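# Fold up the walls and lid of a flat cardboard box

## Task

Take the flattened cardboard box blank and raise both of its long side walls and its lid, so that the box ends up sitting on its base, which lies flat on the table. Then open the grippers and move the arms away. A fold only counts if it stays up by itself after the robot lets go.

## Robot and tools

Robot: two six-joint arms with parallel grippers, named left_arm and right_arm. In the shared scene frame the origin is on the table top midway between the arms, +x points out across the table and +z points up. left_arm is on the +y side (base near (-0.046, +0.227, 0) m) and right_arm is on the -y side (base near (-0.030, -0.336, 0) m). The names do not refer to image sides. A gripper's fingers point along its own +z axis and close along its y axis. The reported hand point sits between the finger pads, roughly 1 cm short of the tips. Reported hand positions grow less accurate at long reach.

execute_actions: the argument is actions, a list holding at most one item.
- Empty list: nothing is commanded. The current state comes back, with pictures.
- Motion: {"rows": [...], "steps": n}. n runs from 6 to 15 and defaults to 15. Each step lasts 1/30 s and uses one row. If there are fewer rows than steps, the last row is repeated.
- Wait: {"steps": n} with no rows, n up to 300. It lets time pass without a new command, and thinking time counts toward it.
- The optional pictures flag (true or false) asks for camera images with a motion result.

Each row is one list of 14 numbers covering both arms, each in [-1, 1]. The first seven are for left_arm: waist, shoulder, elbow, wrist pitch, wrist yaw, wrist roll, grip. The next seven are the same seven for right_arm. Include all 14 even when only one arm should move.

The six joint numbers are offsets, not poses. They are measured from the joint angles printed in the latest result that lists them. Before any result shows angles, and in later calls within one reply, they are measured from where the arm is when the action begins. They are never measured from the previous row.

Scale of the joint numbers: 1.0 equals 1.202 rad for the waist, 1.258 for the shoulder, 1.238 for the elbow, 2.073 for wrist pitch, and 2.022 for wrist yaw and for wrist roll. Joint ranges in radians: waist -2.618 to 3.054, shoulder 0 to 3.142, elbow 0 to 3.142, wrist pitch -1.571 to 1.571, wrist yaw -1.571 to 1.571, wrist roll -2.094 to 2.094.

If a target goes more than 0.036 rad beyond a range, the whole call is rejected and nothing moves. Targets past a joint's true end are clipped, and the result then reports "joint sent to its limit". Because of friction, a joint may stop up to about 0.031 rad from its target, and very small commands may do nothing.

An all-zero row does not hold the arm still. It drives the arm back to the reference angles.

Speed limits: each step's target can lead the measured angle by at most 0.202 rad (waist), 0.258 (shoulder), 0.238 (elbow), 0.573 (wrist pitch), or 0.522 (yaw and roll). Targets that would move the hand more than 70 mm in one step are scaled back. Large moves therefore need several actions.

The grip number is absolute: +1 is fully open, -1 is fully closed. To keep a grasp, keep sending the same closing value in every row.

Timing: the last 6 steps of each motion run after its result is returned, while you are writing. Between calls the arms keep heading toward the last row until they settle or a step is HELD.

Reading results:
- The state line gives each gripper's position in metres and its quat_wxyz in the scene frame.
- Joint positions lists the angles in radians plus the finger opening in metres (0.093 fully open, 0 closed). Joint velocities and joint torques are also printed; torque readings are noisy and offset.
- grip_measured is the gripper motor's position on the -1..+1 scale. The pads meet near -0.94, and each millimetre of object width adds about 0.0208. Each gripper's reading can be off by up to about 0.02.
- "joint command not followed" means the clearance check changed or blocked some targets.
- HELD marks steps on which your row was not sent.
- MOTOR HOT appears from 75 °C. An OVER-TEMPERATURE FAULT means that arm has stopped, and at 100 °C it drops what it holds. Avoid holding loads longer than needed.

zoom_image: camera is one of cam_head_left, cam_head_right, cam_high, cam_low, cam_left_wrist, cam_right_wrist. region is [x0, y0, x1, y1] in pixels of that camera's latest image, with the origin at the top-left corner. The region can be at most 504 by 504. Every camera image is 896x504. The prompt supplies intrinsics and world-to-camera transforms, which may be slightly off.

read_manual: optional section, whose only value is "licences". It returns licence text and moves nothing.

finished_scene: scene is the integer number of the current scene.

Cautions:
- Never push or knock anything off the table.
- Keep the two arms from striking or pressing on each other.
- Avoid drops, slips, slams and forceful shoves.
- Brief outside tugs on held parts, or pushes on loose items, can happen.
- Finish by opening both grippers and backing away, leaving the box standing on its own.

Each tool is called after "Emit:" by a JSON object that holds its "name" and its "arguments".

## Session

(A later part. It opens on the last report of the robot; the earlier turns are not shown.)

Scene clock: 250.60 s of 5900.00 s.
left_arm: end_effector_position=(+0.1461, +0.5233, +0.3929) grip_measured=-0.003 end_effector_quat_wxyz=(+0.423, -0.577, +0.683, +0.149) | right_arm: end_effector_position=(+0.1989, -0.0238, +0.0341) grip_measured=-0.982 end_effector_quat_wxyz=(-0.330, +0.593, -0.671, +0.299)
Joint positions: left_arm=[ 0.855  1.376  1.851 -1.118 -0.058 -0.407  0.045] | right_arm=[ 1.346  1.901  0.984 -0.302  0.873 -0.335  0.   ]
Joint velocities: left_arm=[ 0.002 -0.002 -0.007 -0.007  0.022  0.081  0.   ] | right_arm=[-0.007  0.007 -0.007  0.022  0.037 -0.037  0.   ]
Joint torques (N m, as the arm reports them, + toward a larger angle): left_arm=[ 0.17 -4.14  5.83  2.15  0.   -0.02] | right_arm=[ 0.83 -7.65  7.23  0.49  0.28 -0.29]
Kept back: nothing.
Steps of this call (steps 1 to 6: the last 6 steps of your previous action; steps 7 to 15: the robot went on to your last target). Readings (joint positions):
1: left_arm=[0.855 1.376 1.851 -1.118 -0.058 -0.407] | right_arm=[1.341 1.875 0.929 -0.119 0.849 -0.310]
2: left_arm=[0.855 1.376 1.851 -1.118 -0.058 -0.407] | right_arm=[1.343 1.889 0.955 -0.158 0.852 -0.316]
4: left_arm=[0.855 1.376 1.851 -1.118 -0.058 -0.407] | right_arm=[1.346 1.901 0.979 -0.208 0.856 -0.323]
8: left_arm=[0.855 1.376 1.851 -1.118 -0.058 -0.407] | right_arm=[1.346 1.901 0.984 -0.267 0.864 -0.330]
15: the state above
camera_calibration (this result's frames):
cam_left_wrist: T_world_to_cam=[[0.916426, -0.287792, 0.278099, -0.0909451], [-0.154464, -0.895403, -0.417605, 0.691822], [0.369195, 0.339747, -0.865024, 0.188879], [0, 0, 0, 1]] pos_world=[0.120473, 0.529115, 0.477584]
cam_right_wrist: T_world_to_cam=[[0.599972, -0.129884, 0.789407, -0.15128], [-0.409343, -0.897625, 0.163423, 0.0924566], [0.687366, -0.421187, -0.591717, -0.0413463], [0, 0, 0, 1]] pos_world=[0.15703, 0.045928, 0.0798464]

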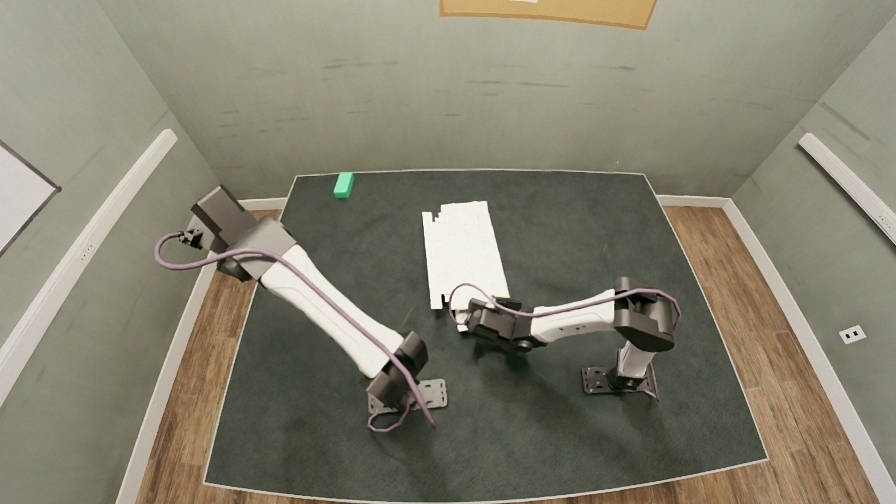

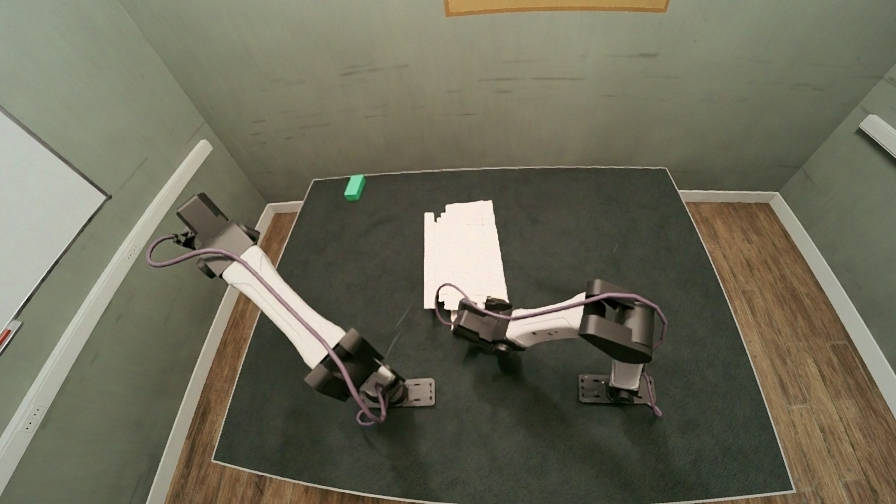

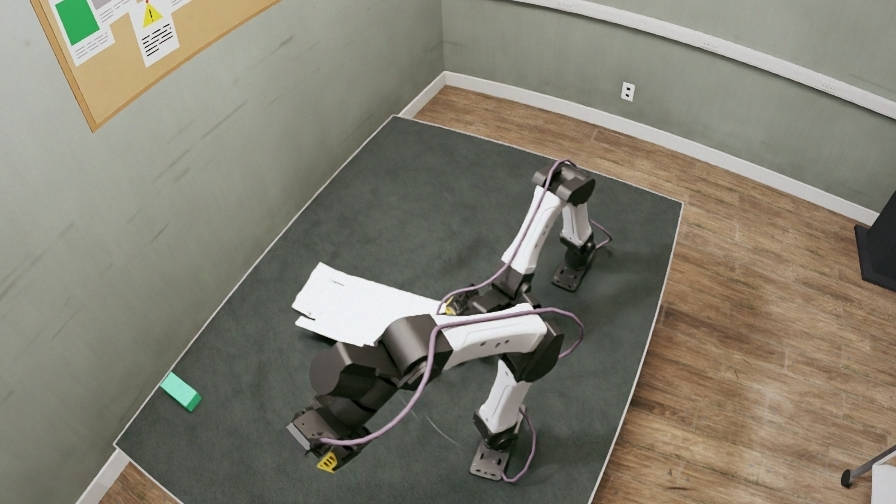

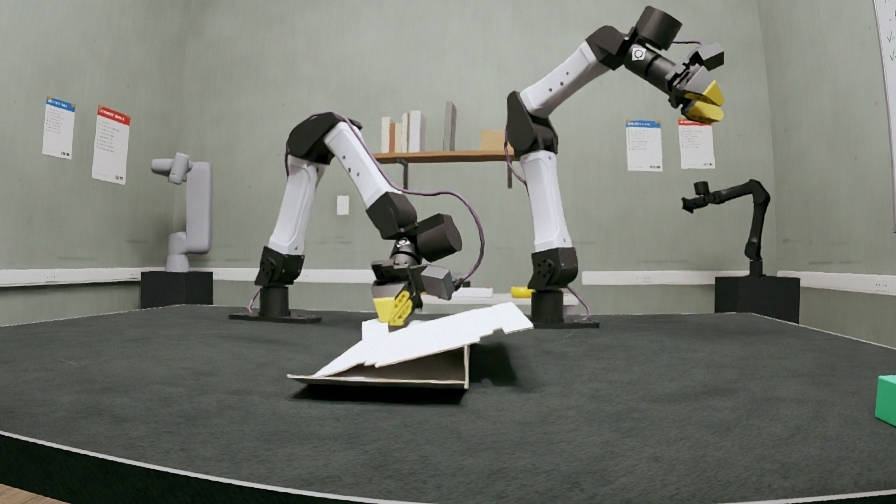

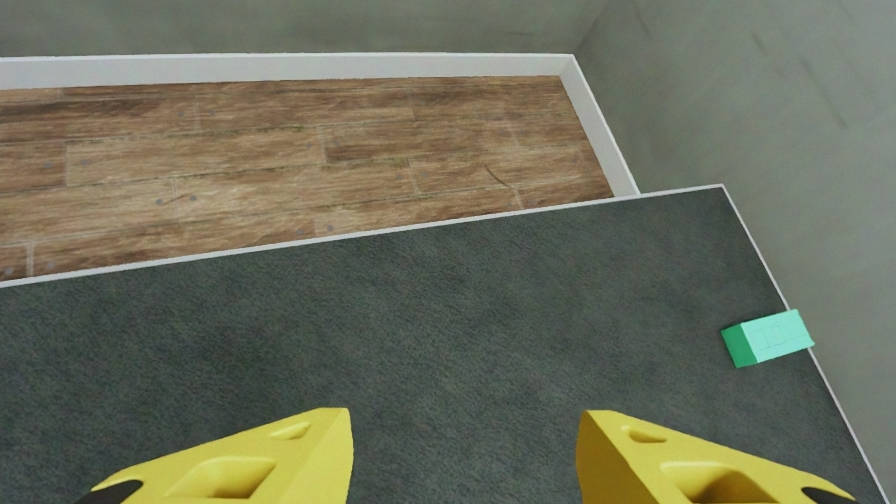

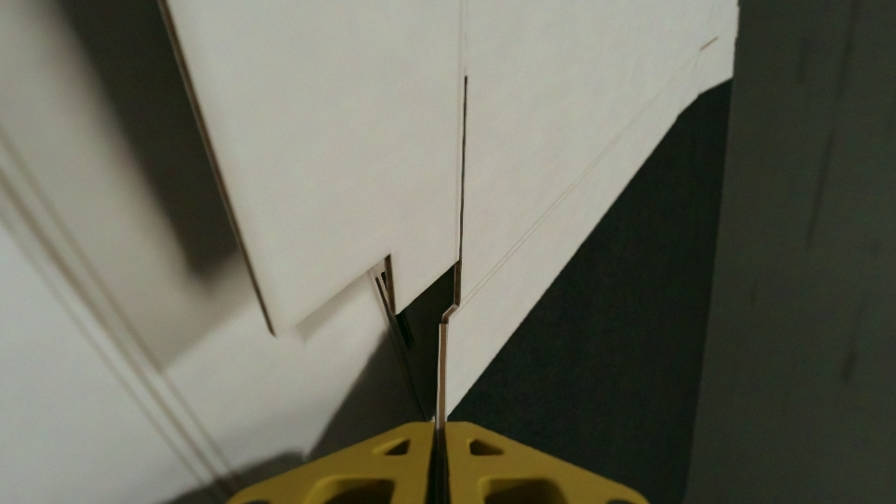

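Emit:
{"name": "execute_actions", "arguments": {"actions": [{"rows": [[-0.05,0.03,0.011,-0.006,0.001,0,-0.2, 0.005,0.0175,0.013,-0.03,-0.005,-0.011,-1],[-0.1,0.06,0.021,-0.012,0.002,0,-0.4, 0.005,0.0175,0.013,-0.03,-0.005,-0.011,-1],[-0.15,0.09,0.032,-0.018,0.003,0,-0.6, 0.005,0.0175,0.013,-0.03,-0.005,-0.011,-1],[-0.2,0.12,0.042,-0.024,0.005,0,-0.8, 0.005,0.0175,0.013,-0.03,-0.005,-0.011,-1],[-0.25,0.15,0.053,-0.03,0.006,0,-1, 0.005,0.0175,0.013,-0.03,-0.005,-0.011,-1],[-0.3,0.18,0.063,-0.036,0.007,0,-1, 0.005,0.0175,0.013,-0.03,-0.005,-0.011,-1],[-0.35,0.21,0.074,-0.042,0.008,0,-1, 0.005,0.0175,0.013,-0.03,-0.005,-0.011,-1],[-0.4,0.24,0.084,-0.048,0.009,0,-1, 0.005,0.0175,0.013,-0.03,-0.005,-0.011,-1],[-0.45,0.27,0.095,-0.054,0.01,0,-1, 0.005,0.0175,0.013,-0.03,-0.005,-0.011,-1],[-0.5,0.3,0.105,-0.06,0.011,0,-1, 0.005,0.0175,0.013,-0.03,-0.005,-0.011,-1],[-0.55,0.33,0.116,-0.066,0.012,0,-1, 0.005,0.0175,0.013,-0.03,-0.005,-0.011,-1],[-0.6,0.36,0.126,-0.072,0.014,0,-1, 0.005,0.0175,0.013,-0.03,-0.005,-0.011,-1],[-0.65,0.39,0.137,-0.078,0.015,0,-1, 0.005,0.0175,0.013,-0.03,-0.005,-0.011,-1],[-0.7,0.42,0.147,-0.084,0.016,0,-1, 0.005,0.0175,0.013,-0.03,-0.005,-0.011,-1],[-0.753,0.449,0.158,-0.091,0.017,0,-1, 0.005,0.0175,0.013,-0.03,-0.005,-0.011,-1]], "steps": 15}]}}

Emit:
{"name": "execute_actions", "arguments": {"actions": [{"steps": 12}]}}

Scene clock: 257.83 s of 5900.00 s.
left_arm: end_effector_position=(+0.2915, +0.4538, +0.3338) grip_measured=-0.977 end_effector_quat_wxyz=(+0.361, -0.445, +0.818, +0.057) | right_arm: end_effector_position=(+0.1987, -0.0251, +0.0339) grip_measured=-0.982 end_effector_quat_wxyz=(-0.328, +0.594, -0.670, +0.302)
Joint positions: left_arm=[ 0.453  1.604  1.925 -1.146 -0.061 -0.408  0.   ] | right_arm=[ 1.346  1.901  0.984 -0.309  0.875 -0.336  0.   ]
Joint velocities: left_arm=[-1.473  1.17   0.232 -0.183  0.022 -0.037  0.   ] | right_arm=[ 0.012 -0.012 -0.022 -0.037  0.037 -0.066  0.   ]
Joint torques (N m, as the arm reports them, + toward a larger angle): left_arm=[-0.96 -6.08  7.68  1.56  0.13 -0.01] | right_arm=[ 0.9  -7.65  7.18  0.46  0.29 -0.28]
Steps of this call (steps 1 to 15: the robot went on to your last target; steps 16 to 90: nothing new was sent; then 3.93 s passed at rest; steps 91 to 99: the first 9 steps of this action). Readings (joint positions):
91: left_arm=[0.847 1.377 1.851 -1.119 -0.061 -0.407] | right_arm=[1.346 1.901 0.984 -0.309 0.875 -0.336]
92: left_arm=[0.821 1.383 1.854 -1.121 -0.066 -0.407] | right_arm=[1.346 1.901 0.984 -0.309 0.875 -0.336]
94: left_arm=[0.724 1.421 1.876 -1.129 -0.068 -0.408] | right_arm=[1.346 1.901 0.984 -0.309 0.875 -0.336]
98: left_arm=[0.506 1.563 1.917 -1.140 -0.062 -0.408] | right_arm=[1.346 1.901 0.984 -0.309 0.875 -0.336]
99: the state above

Scene clock: 258.23 s of 5900.00 s.
left_arm: end_effector_position=(+0.4012, +0.2457, +0.2008) grip_measured=-0.977 end_effector_quat_wxyz=(+0.176, -0.217, +0.960, -0.023) | right_arm: end_effector_position=(+0.1987, -0.0251, +0.0339) grip_measured=-0.982 end_effector_quat_wxyz=(-0.328, +0.594, -0.670, +0.302)
Joint positions: left_arm=[-0.079  1.964  2.008 -1.259 -0.021 -0.408  0.   ] | right_arm=[ 1.346  1.901  0.984 -0.309  0.875 -0.336  0.   ]
Joint velocities: left_arm=[-0.11  -0.002  0.002 -0.242  0.081 -0.022  0.   ] | right_arm=[ 0.002 -0.012 -0.002 -0.022  0.066 -0.022  0.   ]
Joint torques (N m, as the arm reports them, + toward a larger angle): left_arm=[  3.44 -12.04   9.2    1.11  -0.18  -0.04] | right_arm=[ 0.91 -7.64  7.15  0.46  0.29 -0.28]
Kept back: nothing.
Steps of this call (steps 1 to 6: the last 6 steps of your previous action; steps 7 to 12: the robot went on to your last target). Readings (joint positions):
1: left_arm=[0.400 1.645 1.933 -1.153 -0.060 -0.408] | right_arm=[1.346 1.901 0.984 -0.309 0.875 -0.336]
2: left_arm=[0.347 1.686 1.941 -1.161 -0.059 -0.408] | right_arm=[1.346 1.901 0.984 -0.309 0.875 -0.336]
4: left_arm=[0.240 1.767 1.961 -1.179 -0.056 -0.408] | right_arm=[1.346 1.901 0.984 -0.309 0.875 -0.336]
8: left_arm=[0.028 1.912 2.003 -1.219 -0.047 -0.408] | right_arm=[1.346 1.901 0.984 -0.309 0.875 -0.336]
12: the state above

Emit:
{"name": "execute_actions", "arguments": {"actions": [{"rows": [[-0.04,0.023,0.011,-0.007,0.001,0,-1, 0.005,0.0175,0.013,-0.027,-0.006,-0.011,-1],[-0.08,0.047,0.023,-0.014,0.002,0,-1, 0.005,0.0175,0.013,-0.027,-0.006,-0.011,-1],[-0.12,0.07,0.034,-0.021,0.003,0,-1, 0.005,0.0175,0.013,-0.027,-0.006,-0.011,-1],[-0.16,0.094,0.046,-0.028,0.003,0,-1, 0.005,0.0175,0.013,-0.027,-0.006,-0.011,-1],[-0.2,0.117,0.057,-0.035,0.004,0,-1, 0.005,0.0175,0.013,-0.027,-0.006,-0.011,-1],[-0.24,0.141,0.069,-0.042,0.005,0,-1, 0.005,0.0175,0.013,-0.027,-0.006,-0.011,-1],[-0.28,0.164,0.08,-0.048,0.006,0,-1, 0.005,0.0175,0.013,-0.027,-0.006,-0.011,-1],[-0.32,0.188,0.092,-0.055,0.007,0,-1, 0.005,0.0175,0.013,-0.027,-0.006,-0.011,-1],[-0.36,0.211,0.103,-0.062,0.008,0,-1, 0.005,0.0175,0.013,-0.027,-0.006,-0.011,-1],[-0.4,0.235,0.115,-0.069,0.009,0,-1, 0.005,0.0175,0.013,-0.027,-0.006,-0.011,-1],[-0.44,0.258,0.126,-0.076,0.01,0,-1, 0.005,0.0175,0.013,-0.027,-0.006,-0.011,-1],[-0.4775,0.2814,0.1373,-0.083,0.0104,0,-1, 0.005,0.0175,0.013,-0.027,-0.006,-0.011,-1]], "steps": 15}]}}

Emit:
{"name": "execute_actions", "arguments": {"actions": [{"steps": 14}], "pictures": true}}

Scene clock: 259.13 s of 5900.00 s.
left_arm: end_effector_position=(+0.3993, +0.1068, +0.1495) grip_measured=-0.977 end_effector_quat_wxyz=(+0.109, -0.068, +0.991, -0.025) | right_arm: end_effector_position=(+0.1987, -0.0251, +0.0339) grip_measured=-0.982 end_effector_quat_wxyz=(-0.328, +0.594, -0.670, +0.302)
Joint positions: left_arm=[-0.386  2.132  2.086 -1.303 -0.026 -0.408  0.   ] | right_arm=[ 1.346  1.901  0.984 -0.309  0.875 -0.336  0.   ]
Joint velocities: left_arm=[-1.326  0.945  0.291 -0.095  0.037 -0.022  0.   ] | right_arm=[ 0.002 -0.022 -0.012 -0.051 -0.007 -0.007  0.   ]
Joint torques (N m, as the arm reports them, + toward a larger angle): left_arm=[ -0.46 -10.5    7.46   0.49   0.15  -0.03] | right_arm=[ 0.89 -7.61  7.16  0.45  0.3  -0.29]
Steps of this call (steps 1 to 18: the robot went on to your last target; steps 19 to 27: the first 9 steps of this action). Readings (joint positions):
19: left_arm=[-0.059 1.964 2.024 -1.289 -0.022 -0.408] | right_arm=[1.346 1.901 0.984 -0.309 0.875 -0.336]
20: left_arm=[-0.076 1.968 2.024 -1.289 -0.026 -0.408] | right_arm=[1.346 1.901 0.984 -0.309 0.875 -0.336]
22: left_arm=[-0.147 1.992 2.036 -1.291 -0.029 -0.408] | right_arm=[1.346 1.901 0.984 -0.309 0.875 -0.336]
26: left_arm=[-0.338 2.099 2.075 -1.298 -0.027 -0.408] | right_arm=[1.346 1.901 0.984 -0.309 0.875 -0.336]
27: the state above

Scene clock: 259.60 s of 5900.00 s.
left_arm: end_effector_position=(+0.3388, -0.0082, +0.0755) grip_measured=-0.977 end_effector_quat_wxyz=(-0.009, +0.069, +0.998, +0.001) | right_arm: end_effector_position=(+0.1987, -0.0251, +0.0339) grip_measured=-0.982 end_effector_quat_wxyz=(-0.328, +0.594, -0.670, +0.302)
Joint positions: left_arm=[-0.66   2.338  2.155 -1.404  0.005 -0.408  0.   ] | right_arm=[ 1.346  1.901  0.984 -0.309  0.875 -0.336  0.   ]
Joint velocities: left_arm=[ 0.183 -0.027  0.017 -0.081 -0.007  0.007  0.   ] | right_arm=[-0.017 -0.017 -0.012  0.007  0.007 -0.037  0.   ]
Joint torques (N m, as the arm reports them, + toward a larger angle): left_arm=[ -0.25 -14.15   7.69   0.13  -0.06  -0.04] | right_arm=[ 0.88 -7.65  7.17  0.45  0.3  -0.3 ]
Kept back: nothing.
Steps of this call (steps 1 to 6: the last 6 steps of your previous action; steps 7 to 14: the robot went on to your last target). Readings (joint positions):
1: left_arm=[-0.434 2.166 2.098 -1.310 -0.025 -0.408] | right_arm=[1.346 1.901 0.984 -0.309 0.875 -0.336]
2: left_arm=[-0.482 2.200 2.110 -1.318 -0.024 -0.408] | right_arm=[1.346 1.901 0.984 -0.309 0.875 -0.336]
4: left_arm=[-0.578 2.266 2.135 -1.338 -0.020 -0.408] | right_arm=[1.346 1.901 0.984 -0.309 0.875 -0.336]
8: left_arm=[-0.691 2.336 2.144 -1.375 0.002 -0.408] | right_arm=[1.346 1.901 0.984 -0.309 0.875 -0.336]
14: the state above
camera_calibration (this result's frames):
cam_left_wrist: T_world_to_cam=[[-0.14308, -0.989679, -0.00798869, 0.0425529], [-0.88586, 0.124463, 0.446945, 0.30397], [-0.441338, 0.071026, -0.894526, 0.298421], [0, 0, 0, 1]] pos_world=[0.407068, -0.0169151, 0.131428]
cam_right_wrist: T_world_to_cam=[[0.600257, -0.123628, 0.790195, -0.151094], [-0.409448, -0.8962, 0.170817, 0.0910301], [0.687054, -0.426077, -0.58857, -0.0420744], [0, 0, 0, 1]] pos_world=[0.156875, 0.0449747, 0.0790807]

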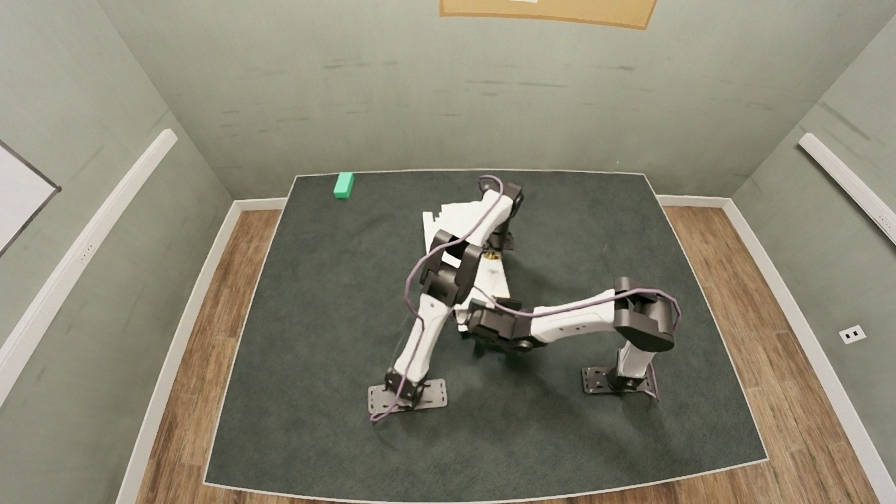

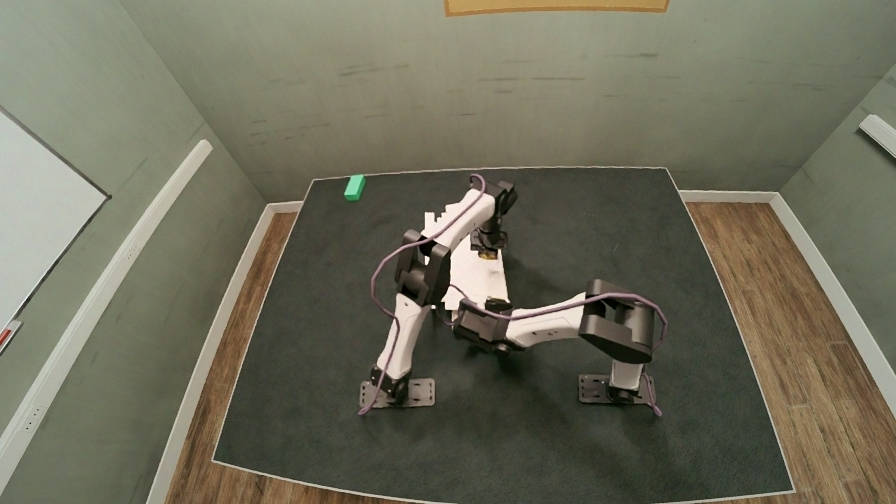

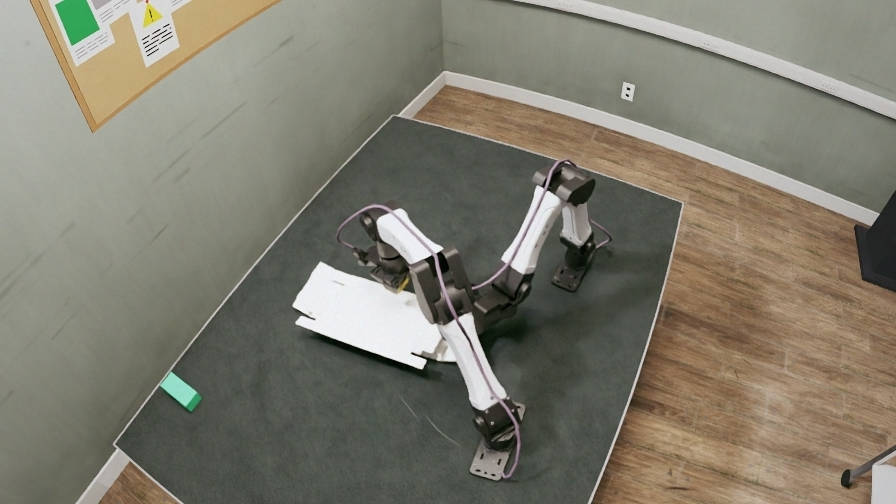

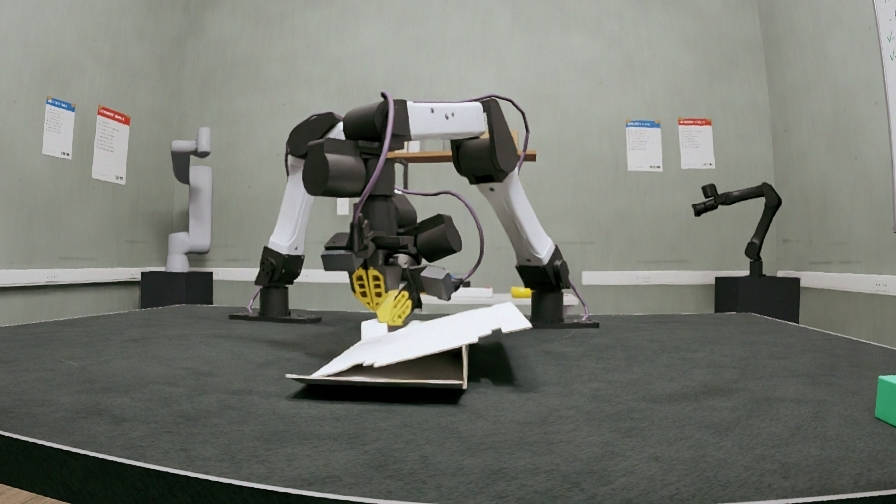

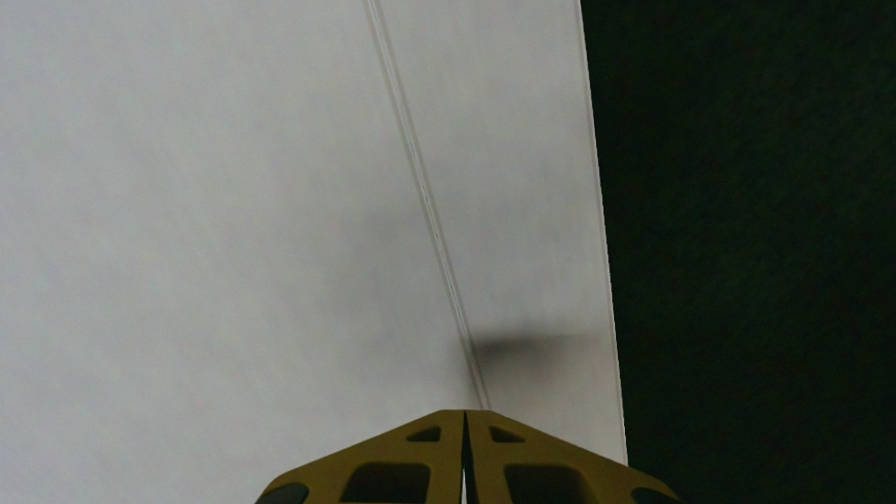

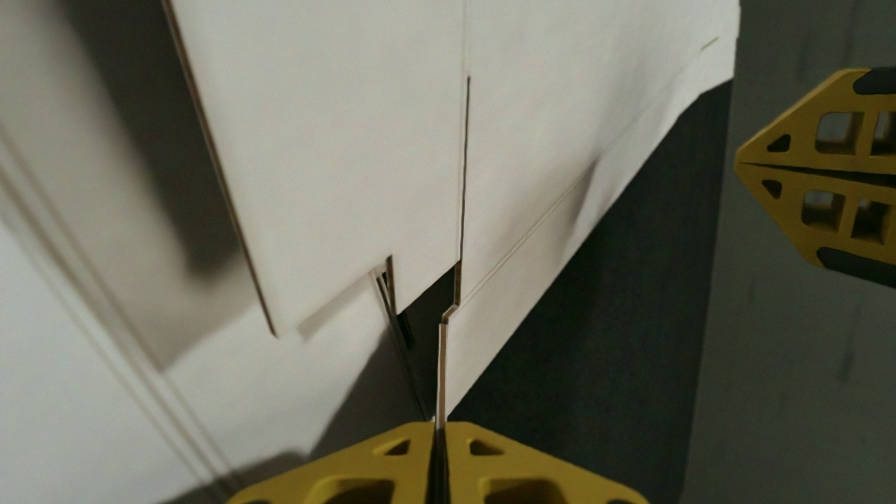

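Emit:
{"name": "execute_actions", "arguments": {"actions": [{"rows": [[-0.01,0.008,-0.006,0.01,0,0,-1, 0.005,0.0175,0.013,-0.027,-0.006,-0.011,-1],[-0.02,0.016,-0.011,0.019,0,0,-1, 0.005,0.0175,0.013,-0.027,-0.006,-0.011,-1],[-0.03,0.024,-0.017,0.029,0,0,-1, 0.005,0.0175,0.013,-0.027,-0.006,-0.011,-1],[-0.04,0.031,-0.022,0.039,0,0,-1, 0.005,0.0175,0.013,-0.027,-0.006,-0.011,-1],[-0.042,0.039,-0.028,0.048,0,0,-1, 0.005,0.0175,0.013,-0.027,-0.006,-0.011,-1],[-0.042,0.04,-0.036,0.054,0,0,-1, 0.005,0.0175,0.013,-0.027,-0.006,-0.011,-1],[-0.042,0.041,-0.044,0.059,0,0,-1, 0.005,0.0175,0.013,-0.027,-0.006,-0.011,-1],[-0.042,0.042,-0.052,0.065,0,0,-1, 0.005,0.0175,0.013,-0.027,-0.006,-0.011,-1],[-0.042,0.043,-0.06,0.07,0,0,-1, 0.005,0.0175,0.013,-0.027,-0.006,-0.011,-1],[-0.042,0.044,-0.068,0.075,0,0,-1, 0.005,0.0175,0.013,-0.027,-0.006,-0.011,-1],[-0.042,0.045,-0.076,0.081,0,0,-1, 0.005,0.0175,0.013,-0.027,-0.006,-0.011,-1],[-0.042,0.0454,-0.0847,0.086,0,0,-1, 0.005,0.0175,0.013,-0.027,-0.006,-0.011,-1]], "steps": 15}]}}

Emit:
{"name": "execute_actions", "arguments": {"actions": [{"steps": 14}], "pictures": true}}

Scene clock: 265.33 s of 5900.00 s.
left_arm: end_effector_position=(+0.3345, -0.0342, +0.0557) grip_measured=-0.977 end_effector_quat_wxyz=(+0.001, +0.096, +0.995, -0.004) | right_arm: end_effector_position=(+0.1987, -0.0251, +0.0339) grip_measured=-0.982 end_effector_quat_wxyz=(-0.328, +0.594, -0.670, +0.302)
Joint positions: left_arm=[-0.713  2.364  2.121 -1.322  0.005 -0.408  0.   ] | right_arm=[ 1.346  1.901  0.984 -0.309  0.875 -0.336  0.   ]
Joint velocities: left_arm=[-0.12   0.144 -0.325  0.286  0.022 -0.037  0.   ] | right_arm=[-0.007 -0.002  0.002  0.007 -0.007 -0.066  0.   ]
Joint torques (N m, as the arm reports them, + toward a larger angle): left_arm=[  0.8  -11.48   4.37   0.53   0.02  -0.05] | right_arm=[ 0.9  -7.65  7.19  0.44  0.28 -0.29]
Steps of this call (steps 1 to 30: the robot went on to your last target; steps 31 to 90: nothing new was sent; then 2.43 s passed at rest; steps 91 to 99: the first 9 steps of this action). Readings (joint positions):
91: left_arm=[-0.652 2.338 2.155 -1.412 0.005 -0.408] | right_arm=[1.346 1.901 0.984 -0.309 0.875 -0.336]
92: left_arm=[-0.655 2.338 2.155 -1.409 0.005 -0.408] | right_arm=[1.346 1.901 0.984 -0.309 0.875 -0.336]
94: left_arm=[-0.669 2.341 2.155 -1.392 0.005 -0.408] | right_arm=[1.346 1.901 0.984 -0.309 0.875 -0.336]
98: left_arm=[-0.708 2.359 2.132 -1.335 0.005 -0.408] | right_arm=[1.346 1.901 0.984 -0.309 0.875 -0.336]
99: the state above

Scene clock: 265.80 s of 5900.00 s.
left_arm: end_effector_position=(+0.3357, -0.0359, +0.0301) grip_measured=-0.977 end_effector_quat_wxyz=(-0.002, +0.097, +0.995, -0.002) | right_arm: end_effector_position=(+0.1987, -0.0251, +0.0339) grip_measured=-0.982 end_effector_quat_wxyz=(-0.328, +0.594, -0.670, +0.302)
Joint positions: left_arm=[-0.714  2.39   2.065 -1.249  0.005 -0.408  0.   ] | right_arm=[ 1.346  1.901  0.984 -0.309  0.875 -0.336  0.   ]
Joint velocities: left_arm=[ 0.002  0.007 -0.002  0.066 -0.051  0.007  0.   ] | right_arm=[ 0.002  0.007  0.002  0.022 -0.007 -0.007  0.   ]
Joint torques (N m, as the arm reports them, + toward a larger angle): left_arm=[  0.62 -12.79   4.84   0.58   0.02  -0.04] | right_arm=[ 0.87 -7.66  7.17  0.45  0.29 -0.3 ]
Kept back: nothing.
Steps of this call (steps 1 to 6: the last 6 steps of your previous action; steps 7 to 14: the robot went on to your last target). Readings (joint positions):
1: left_arm=[-0.715 2.369 2.109 -1.311 0.005 -0.408] | right_arm=[1.346 1.901 0.984 -0.309 0.875 -0.336]
2: left_arm=[-0.715 2.373 2.097 -1.300 0.005 -0.408] | right_arm=[1.346 1.901 0.984 -0.309 0.875 -0.336]
4: left_arm=[-0.714 2.381 2.077 -1.281 0.005 -0.408] | right_arm=[1.346 1.901 0.984 -0.309 0.875 -0.336]
8: left_arm=[-0.714 2.390 2.065 -1.262 0.005 -0.408] | right_arm=[1.346 1.901 0.984 -0.309 0.875 -0.336]
14: the state above
camera_calibration (this result's frames):
cam_left_wrist: T_world_to_cam=[[-0.196768, -0.980447, -0.00244912, 0.0324968], [-0.88289, 0.176102, 0.435308, 0.326191], [-0.426365, 0.087817, -0.900278, 0.254214], [0, 0, 0, 1]] pos_world=[0.402773, -0.0479058, 0.0869491]
cam_right_wrist: T_world_to_cam=[[0.600257, -0.123628, 0.790195, -0.151094], [-0.409448, -0.8962, 0.170817, 0.0910301], [0.687054, -0.426077, -0.58857, -0.0420744], [0, 0, 0, 1]] pos_world=[0.156875, 0.0449747, 0.0790807]

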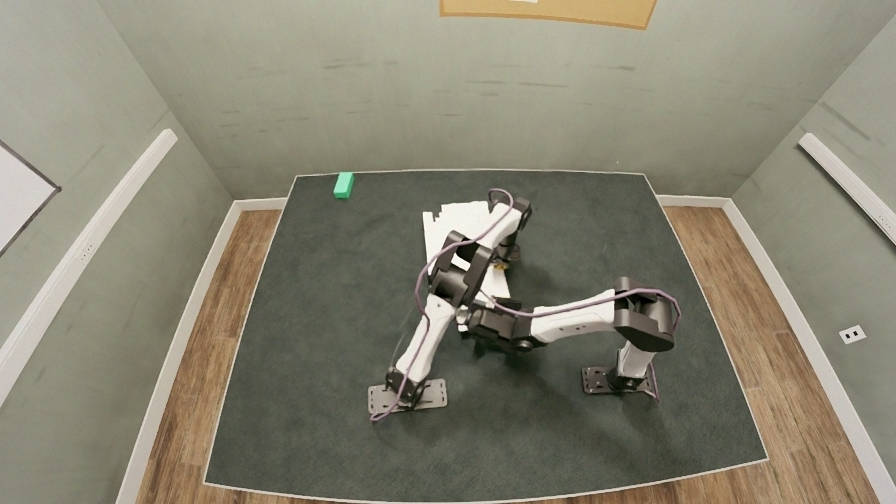

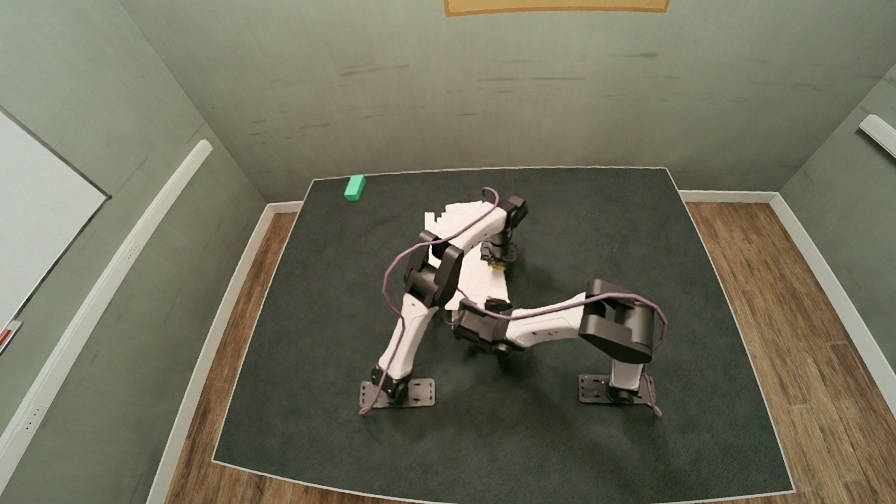

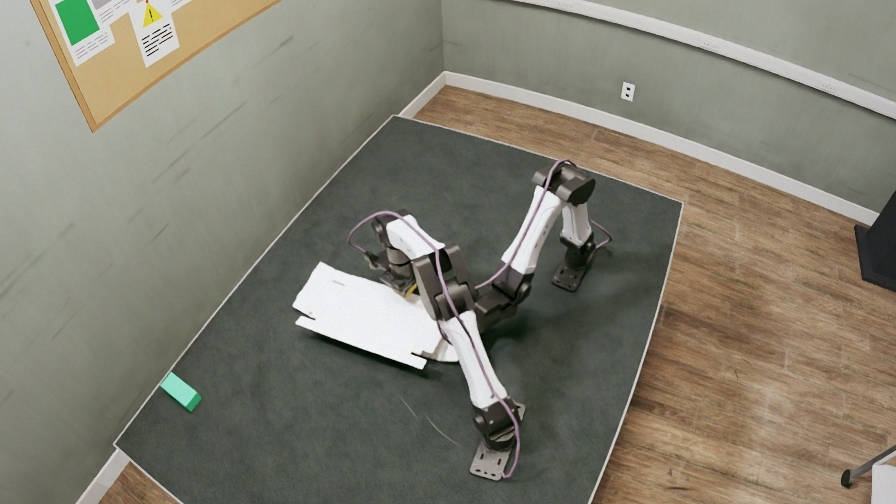

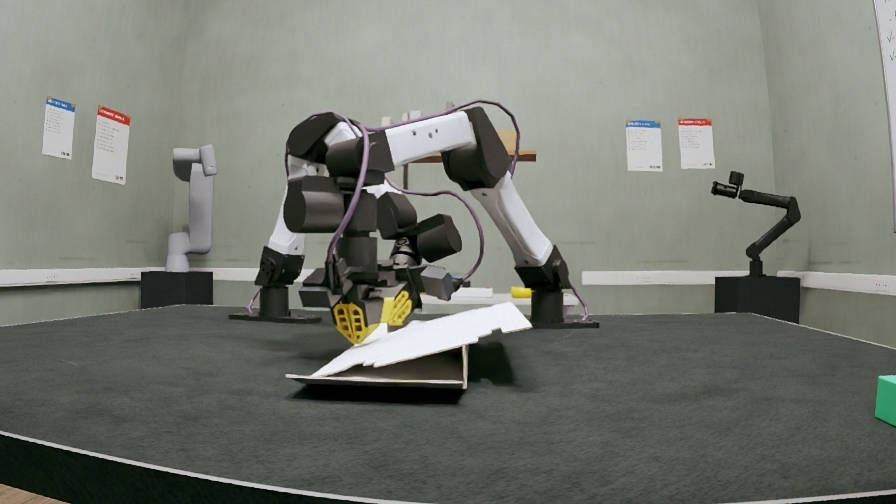

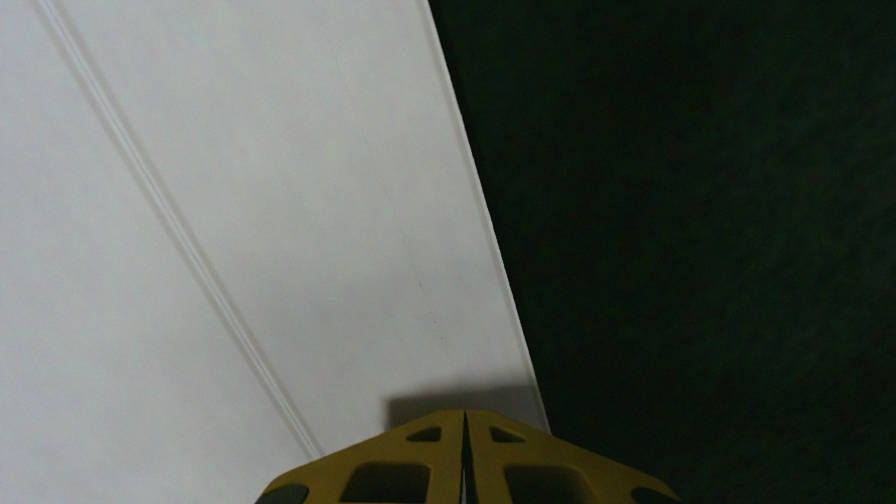

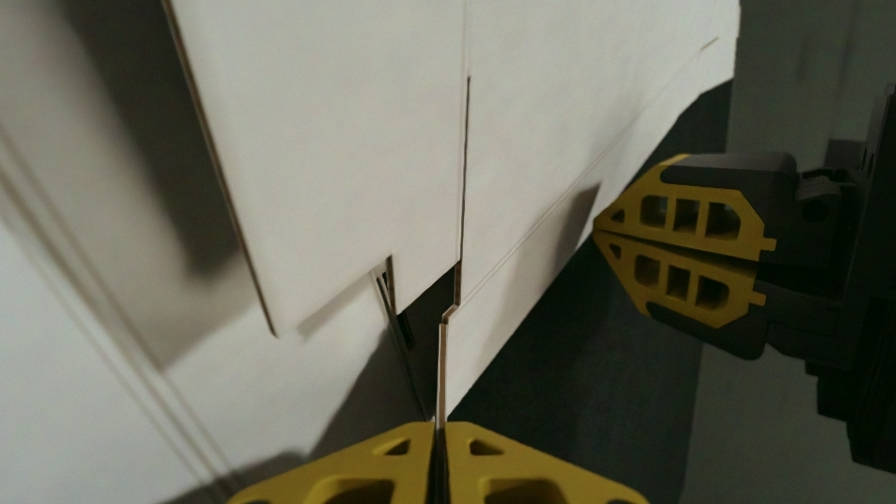

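Emit:
{"name": "execute_actions", "arguments": {"actions": [{"rows": [[0.01,-0.008,0,0,0,0,-1, 0.005,0.0175,0.013,-0.027,-0.006,-0.011,-1],[0.02,-0.016,0,0,0,0,-1, 0.005,0.0175,0.013,-0.027,-0.006,-0.011,-1],[0.03,-0.024,0,0,0,0,-1, 0.005,0.0175,0.013,-0.027,-0.006,-0.011,-1],[0.037,-0.028,0,0,0,0,-1, 0.005,0.0175,0.013,-0.027,-0.006,-0.011,-1],[0.037,-0.028,-0.008,0.003,0,0,-1, 0.005,0.0175,0.013,-0.027,-0.006,-0.011,-1],[0.037,-0.028,-0.017,0.007,0,0,-1, 0.005,0.0175,0.013,-0.027,-0.006,-0.011,-1],[0.037,-0.028,-0.025,0.01,0,0,-1, 0.005,0.0175,0.013,-0.027,-0.006,-0.011,-1],[0.037,-0.028,-0.034,0.014,0,0,-1, 0.005,0.0175,0.013,-0.027,-0.006,-0.011,-1],[0.037,-0.028,-0.042,0.017,0,0,-1, 0.005,0.0175,0.013,-0.027,-0.006,-0.011,-1],[0.037,-0.028,-0.051,0.021,0,0,-1, 0.005,0.0175,0.013,-0.027,-0.006,-0.011,-1],[0.037,-0.028,-0.06,0.024,0,0,-1, 0.005,0.0175,0.013,-0.027,-0.006,-0.011,-1],[0.037,-0.028,-0.0687,0.028,0,0,-1, 0.005,0.0175,0.013,-0.027,-0.006,-0.011,-1]], "steps": 15}]}}

Emit:
{"name": "execute_actions", "arguments": {"actions": [{"steps": 14}], "pictures": true}}

Scene clock: 267.27 s of 5900.00 s.
left_arm: end_effector_position=(+0.3467, -0.0193, +0.0298) grip_measured=-0.977 end_effector_quat_wxyz=(-0.000, +0.075, +0.997, -0.004) | right_arm: end_effector_position=(+0.1987, -0.0251, +0.0339) grip_measured=-0.982 end_effector_quat_wxyz=(-0.327, +0.594, -0.670, +0.302)
Joint positions: left_arm=[-0.67   2.383  2.052 -1.236  0.008 -0.408  0.   ] | right_arm=[ 1.346  1.901  0.984 -0.309  0.875 -0.336  0.   ]
Joint velocities: left_arm=[ 0.037 -0.154 -0.237  0.139  0.037 -0.022  0.   ] | right_arm=[ 0.007  0.002 -0.027 -0.037  0.022 -0.007  0.   ]
Joint torques (N m, as the arm reports them, + toward a larger angle): left_arm=[  0.07 -14.57   4.06   0.43  -0.1   -0.05] | right_arm=[ 0.82 -7.66  7.13  0.45  0.29 -0.27]
Steps of this call (steps 1 to 30: the robot went on to your last target; steps 31 to 35: nothing new was sent; steps 36 to 44: the first 9 steps of this action). Readings (joint positions):
36: left_arm=[-0.714 2.390 2.065 -1.245 0.005 -0.408] | right_arm=[1.346 1.901 0.984 -0.309 0.875 -0.336]
37: left_arm=[-0.712 2.390 2.065 -1.245 0.005 -0.408] | right_arm=[1.346 1.901 0.984 -0.309 0.875 -0.336]
39: left_arm=[-0.703 2.390 2.065 -1.245 0.005 -0.408] | right_arm=[1.346 1.901 0.984 -0.309 0.875 -0.336]
43: left_arm=[-0.673 2.388 2.060 -1.241 0.006 -0.408] | right_arm=[1.346 1.901 0.984 -0.309 0.875 -0.336]
44: the state above

Scene clock: 267.73 s of 5900.00 s.
left_arm: end_effector_position=(+0.3458, -0.0186, +0.0286) grip_measured=-0.977 end_effector_quat_wxyz=(+0.005, +0.075, +0.997, -0.008) | right_arm: end_effector_position=(+0.1979, -0.0248, +0.0335) grip_measured=-0.982 end_effector_quat_wxyz=(-0.326, +0.596, -0.669, +0.301)
Joint positions: left_arm=[-0.67   2.362  2.011 -1.203  0.008 -0.408  0.   ] | right_arm=[ 1.348  1.901  0.984 -0.311  0.872 -0.338  0.   ]
Joint velocities: left_arm=[-0.007  0.012  0.007 -0.022  0.007 -0.037  0.   ] | right_arm=[ 0.002  0.007 -0.017  0.081  0.007  0.051  0.   ]
Joint torques (N m, as the arm reports them, + toward a larger angle): left_arm=[  0.18 -13.59   3.59   0.58  -0.05  -0.04] | right_arm=[ 0.75 -7.67  7.15  0.46  0.32 -0.26]
Kept back: nothing.
Steps of this call (steps 1 to 6: the last 6 steps of your previous action; steps 7 to 14: the robot went on to your last target). Readings (joint positions):
1: left_arm=[-0.670 2.378 2.043 -1.230 0.008 -0.408] | right_arm=[1.346 1.901 0.984 -0.310 0.875 -0.337]
2: left_arm=[-0.670 2.373 2.034 -1.223 0.008 -0.408] | right_arm=[1.347 1.901 0.984 -0.311 0.875 -0.337]
4: left_arm=[-0.670 2.367 2.019 -1.210 0.008 -0.408] | right_arm=[1.348 1.901 0.984 -0.311 0.873 -0.338]
8: left_arm=[-0.670 2.363 2.012 -1.203 0.008 -0.408] | right_arm=[1.348 1.901 0.984 -0.311 0.872 -0.338]
14: the state above
camera_calibration (this result's frames):
cam_left_wrist: T_world_to_cam=[[-0.153265, -0.988154, 0.00784386, 0.0359328], [-0.89605, 0.142317, 0.420523, 0.337065], [-0.416658, 0.0574228, -0.907248, 0.251892], [0, 0, 0, 1]] pos_world=[0.412487, -0.0269273, 0.086503]
cam_right_wrist: T_world_to_cam=[[0.603026, -0.118939, 0.788805, -0.150637], [-0.405327, -0.897351, 0.174559, 0.0900697], [0.687073, -0.424987, -0.589335, -0.0416022], [0, 0, 0, 1]] pos_world=[0.155929, 0.0452272, 0.0785829]

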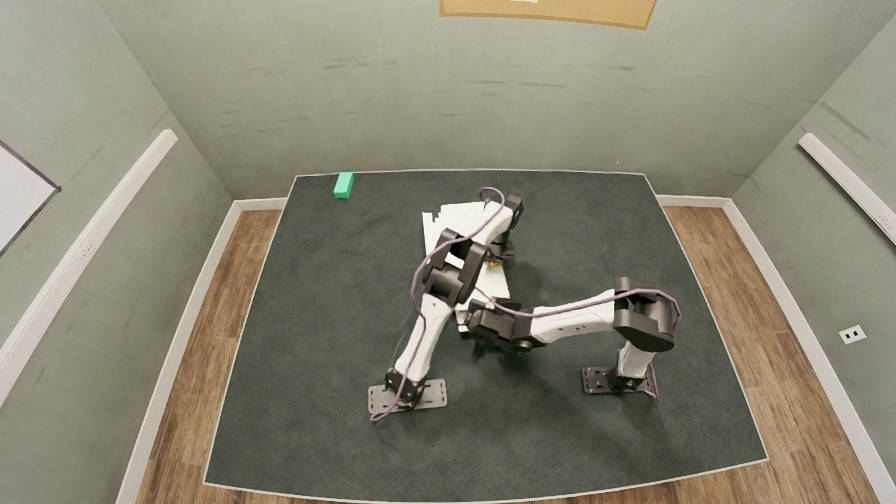

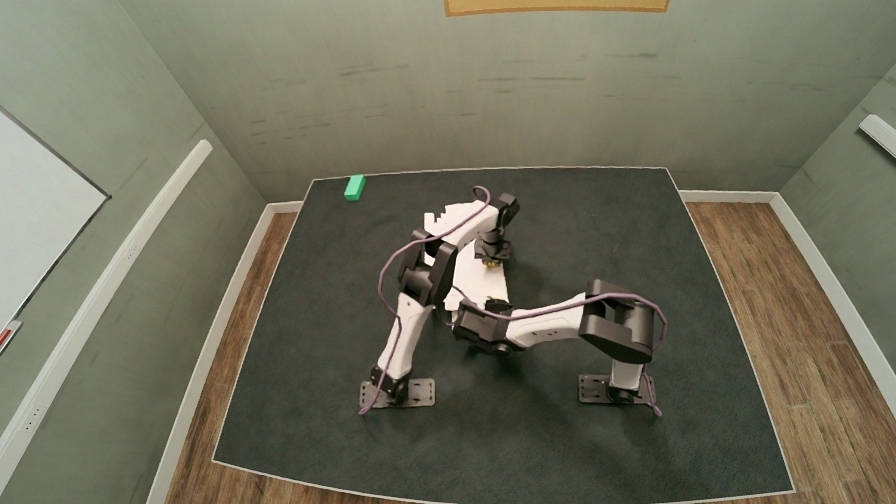

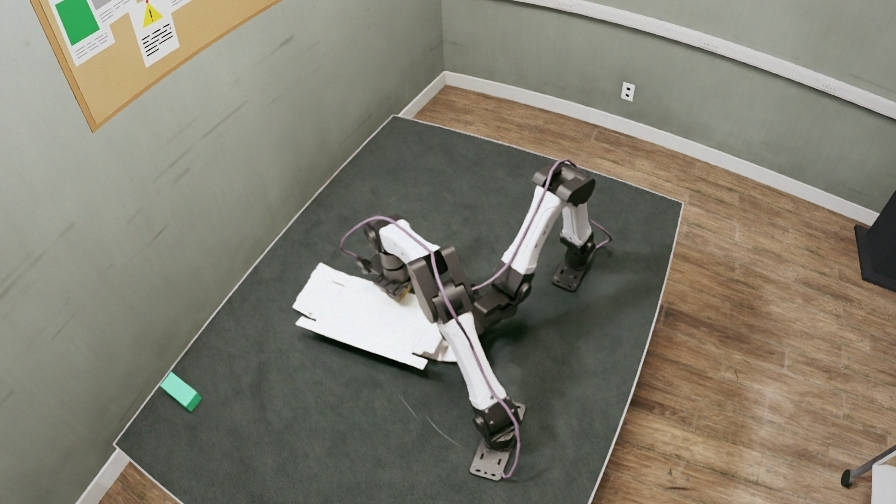

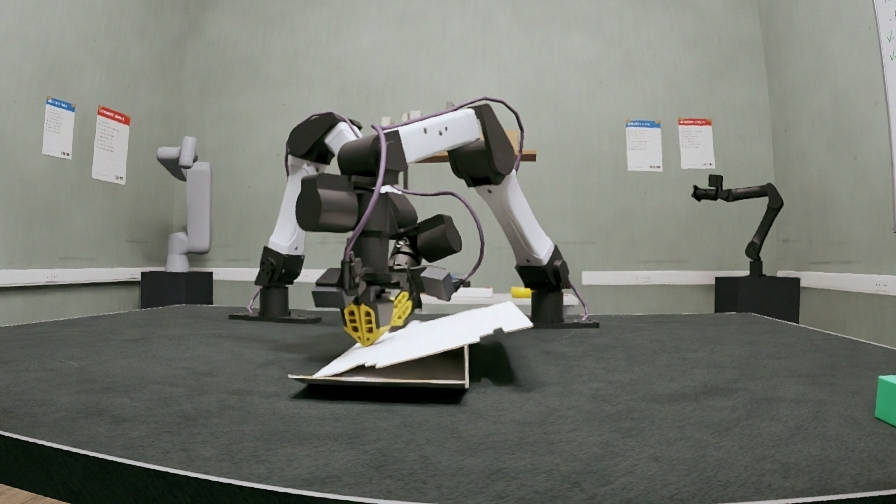

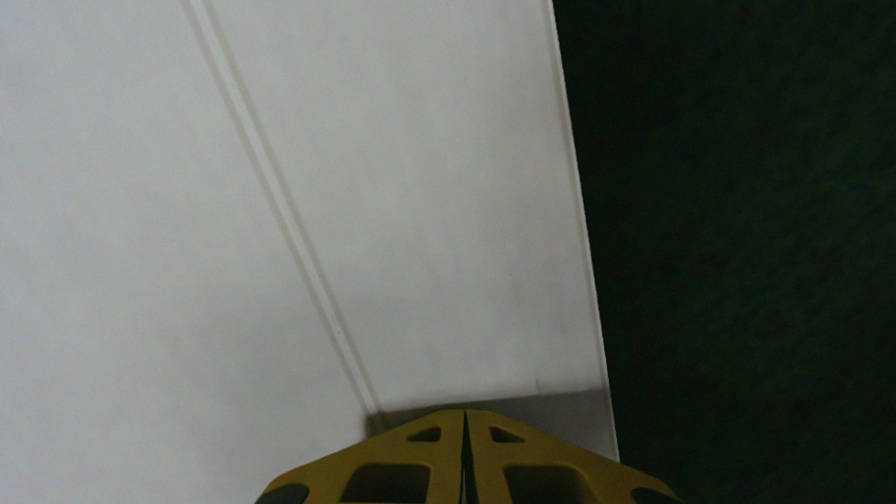

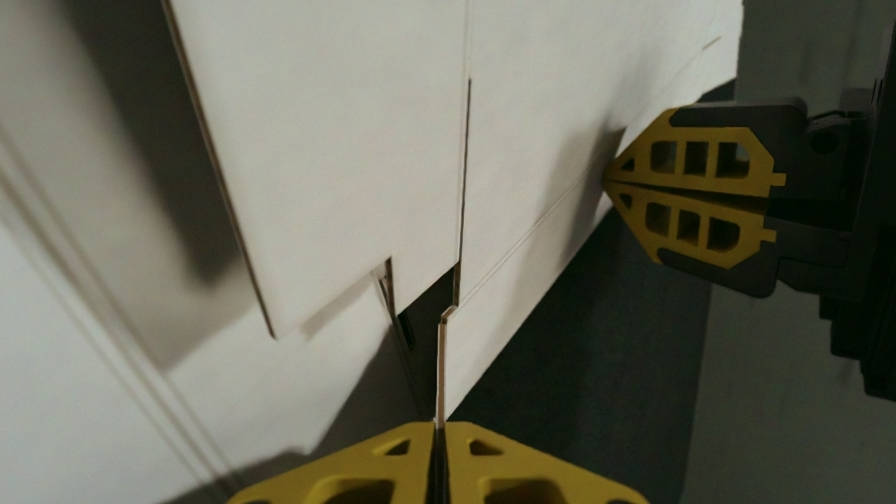

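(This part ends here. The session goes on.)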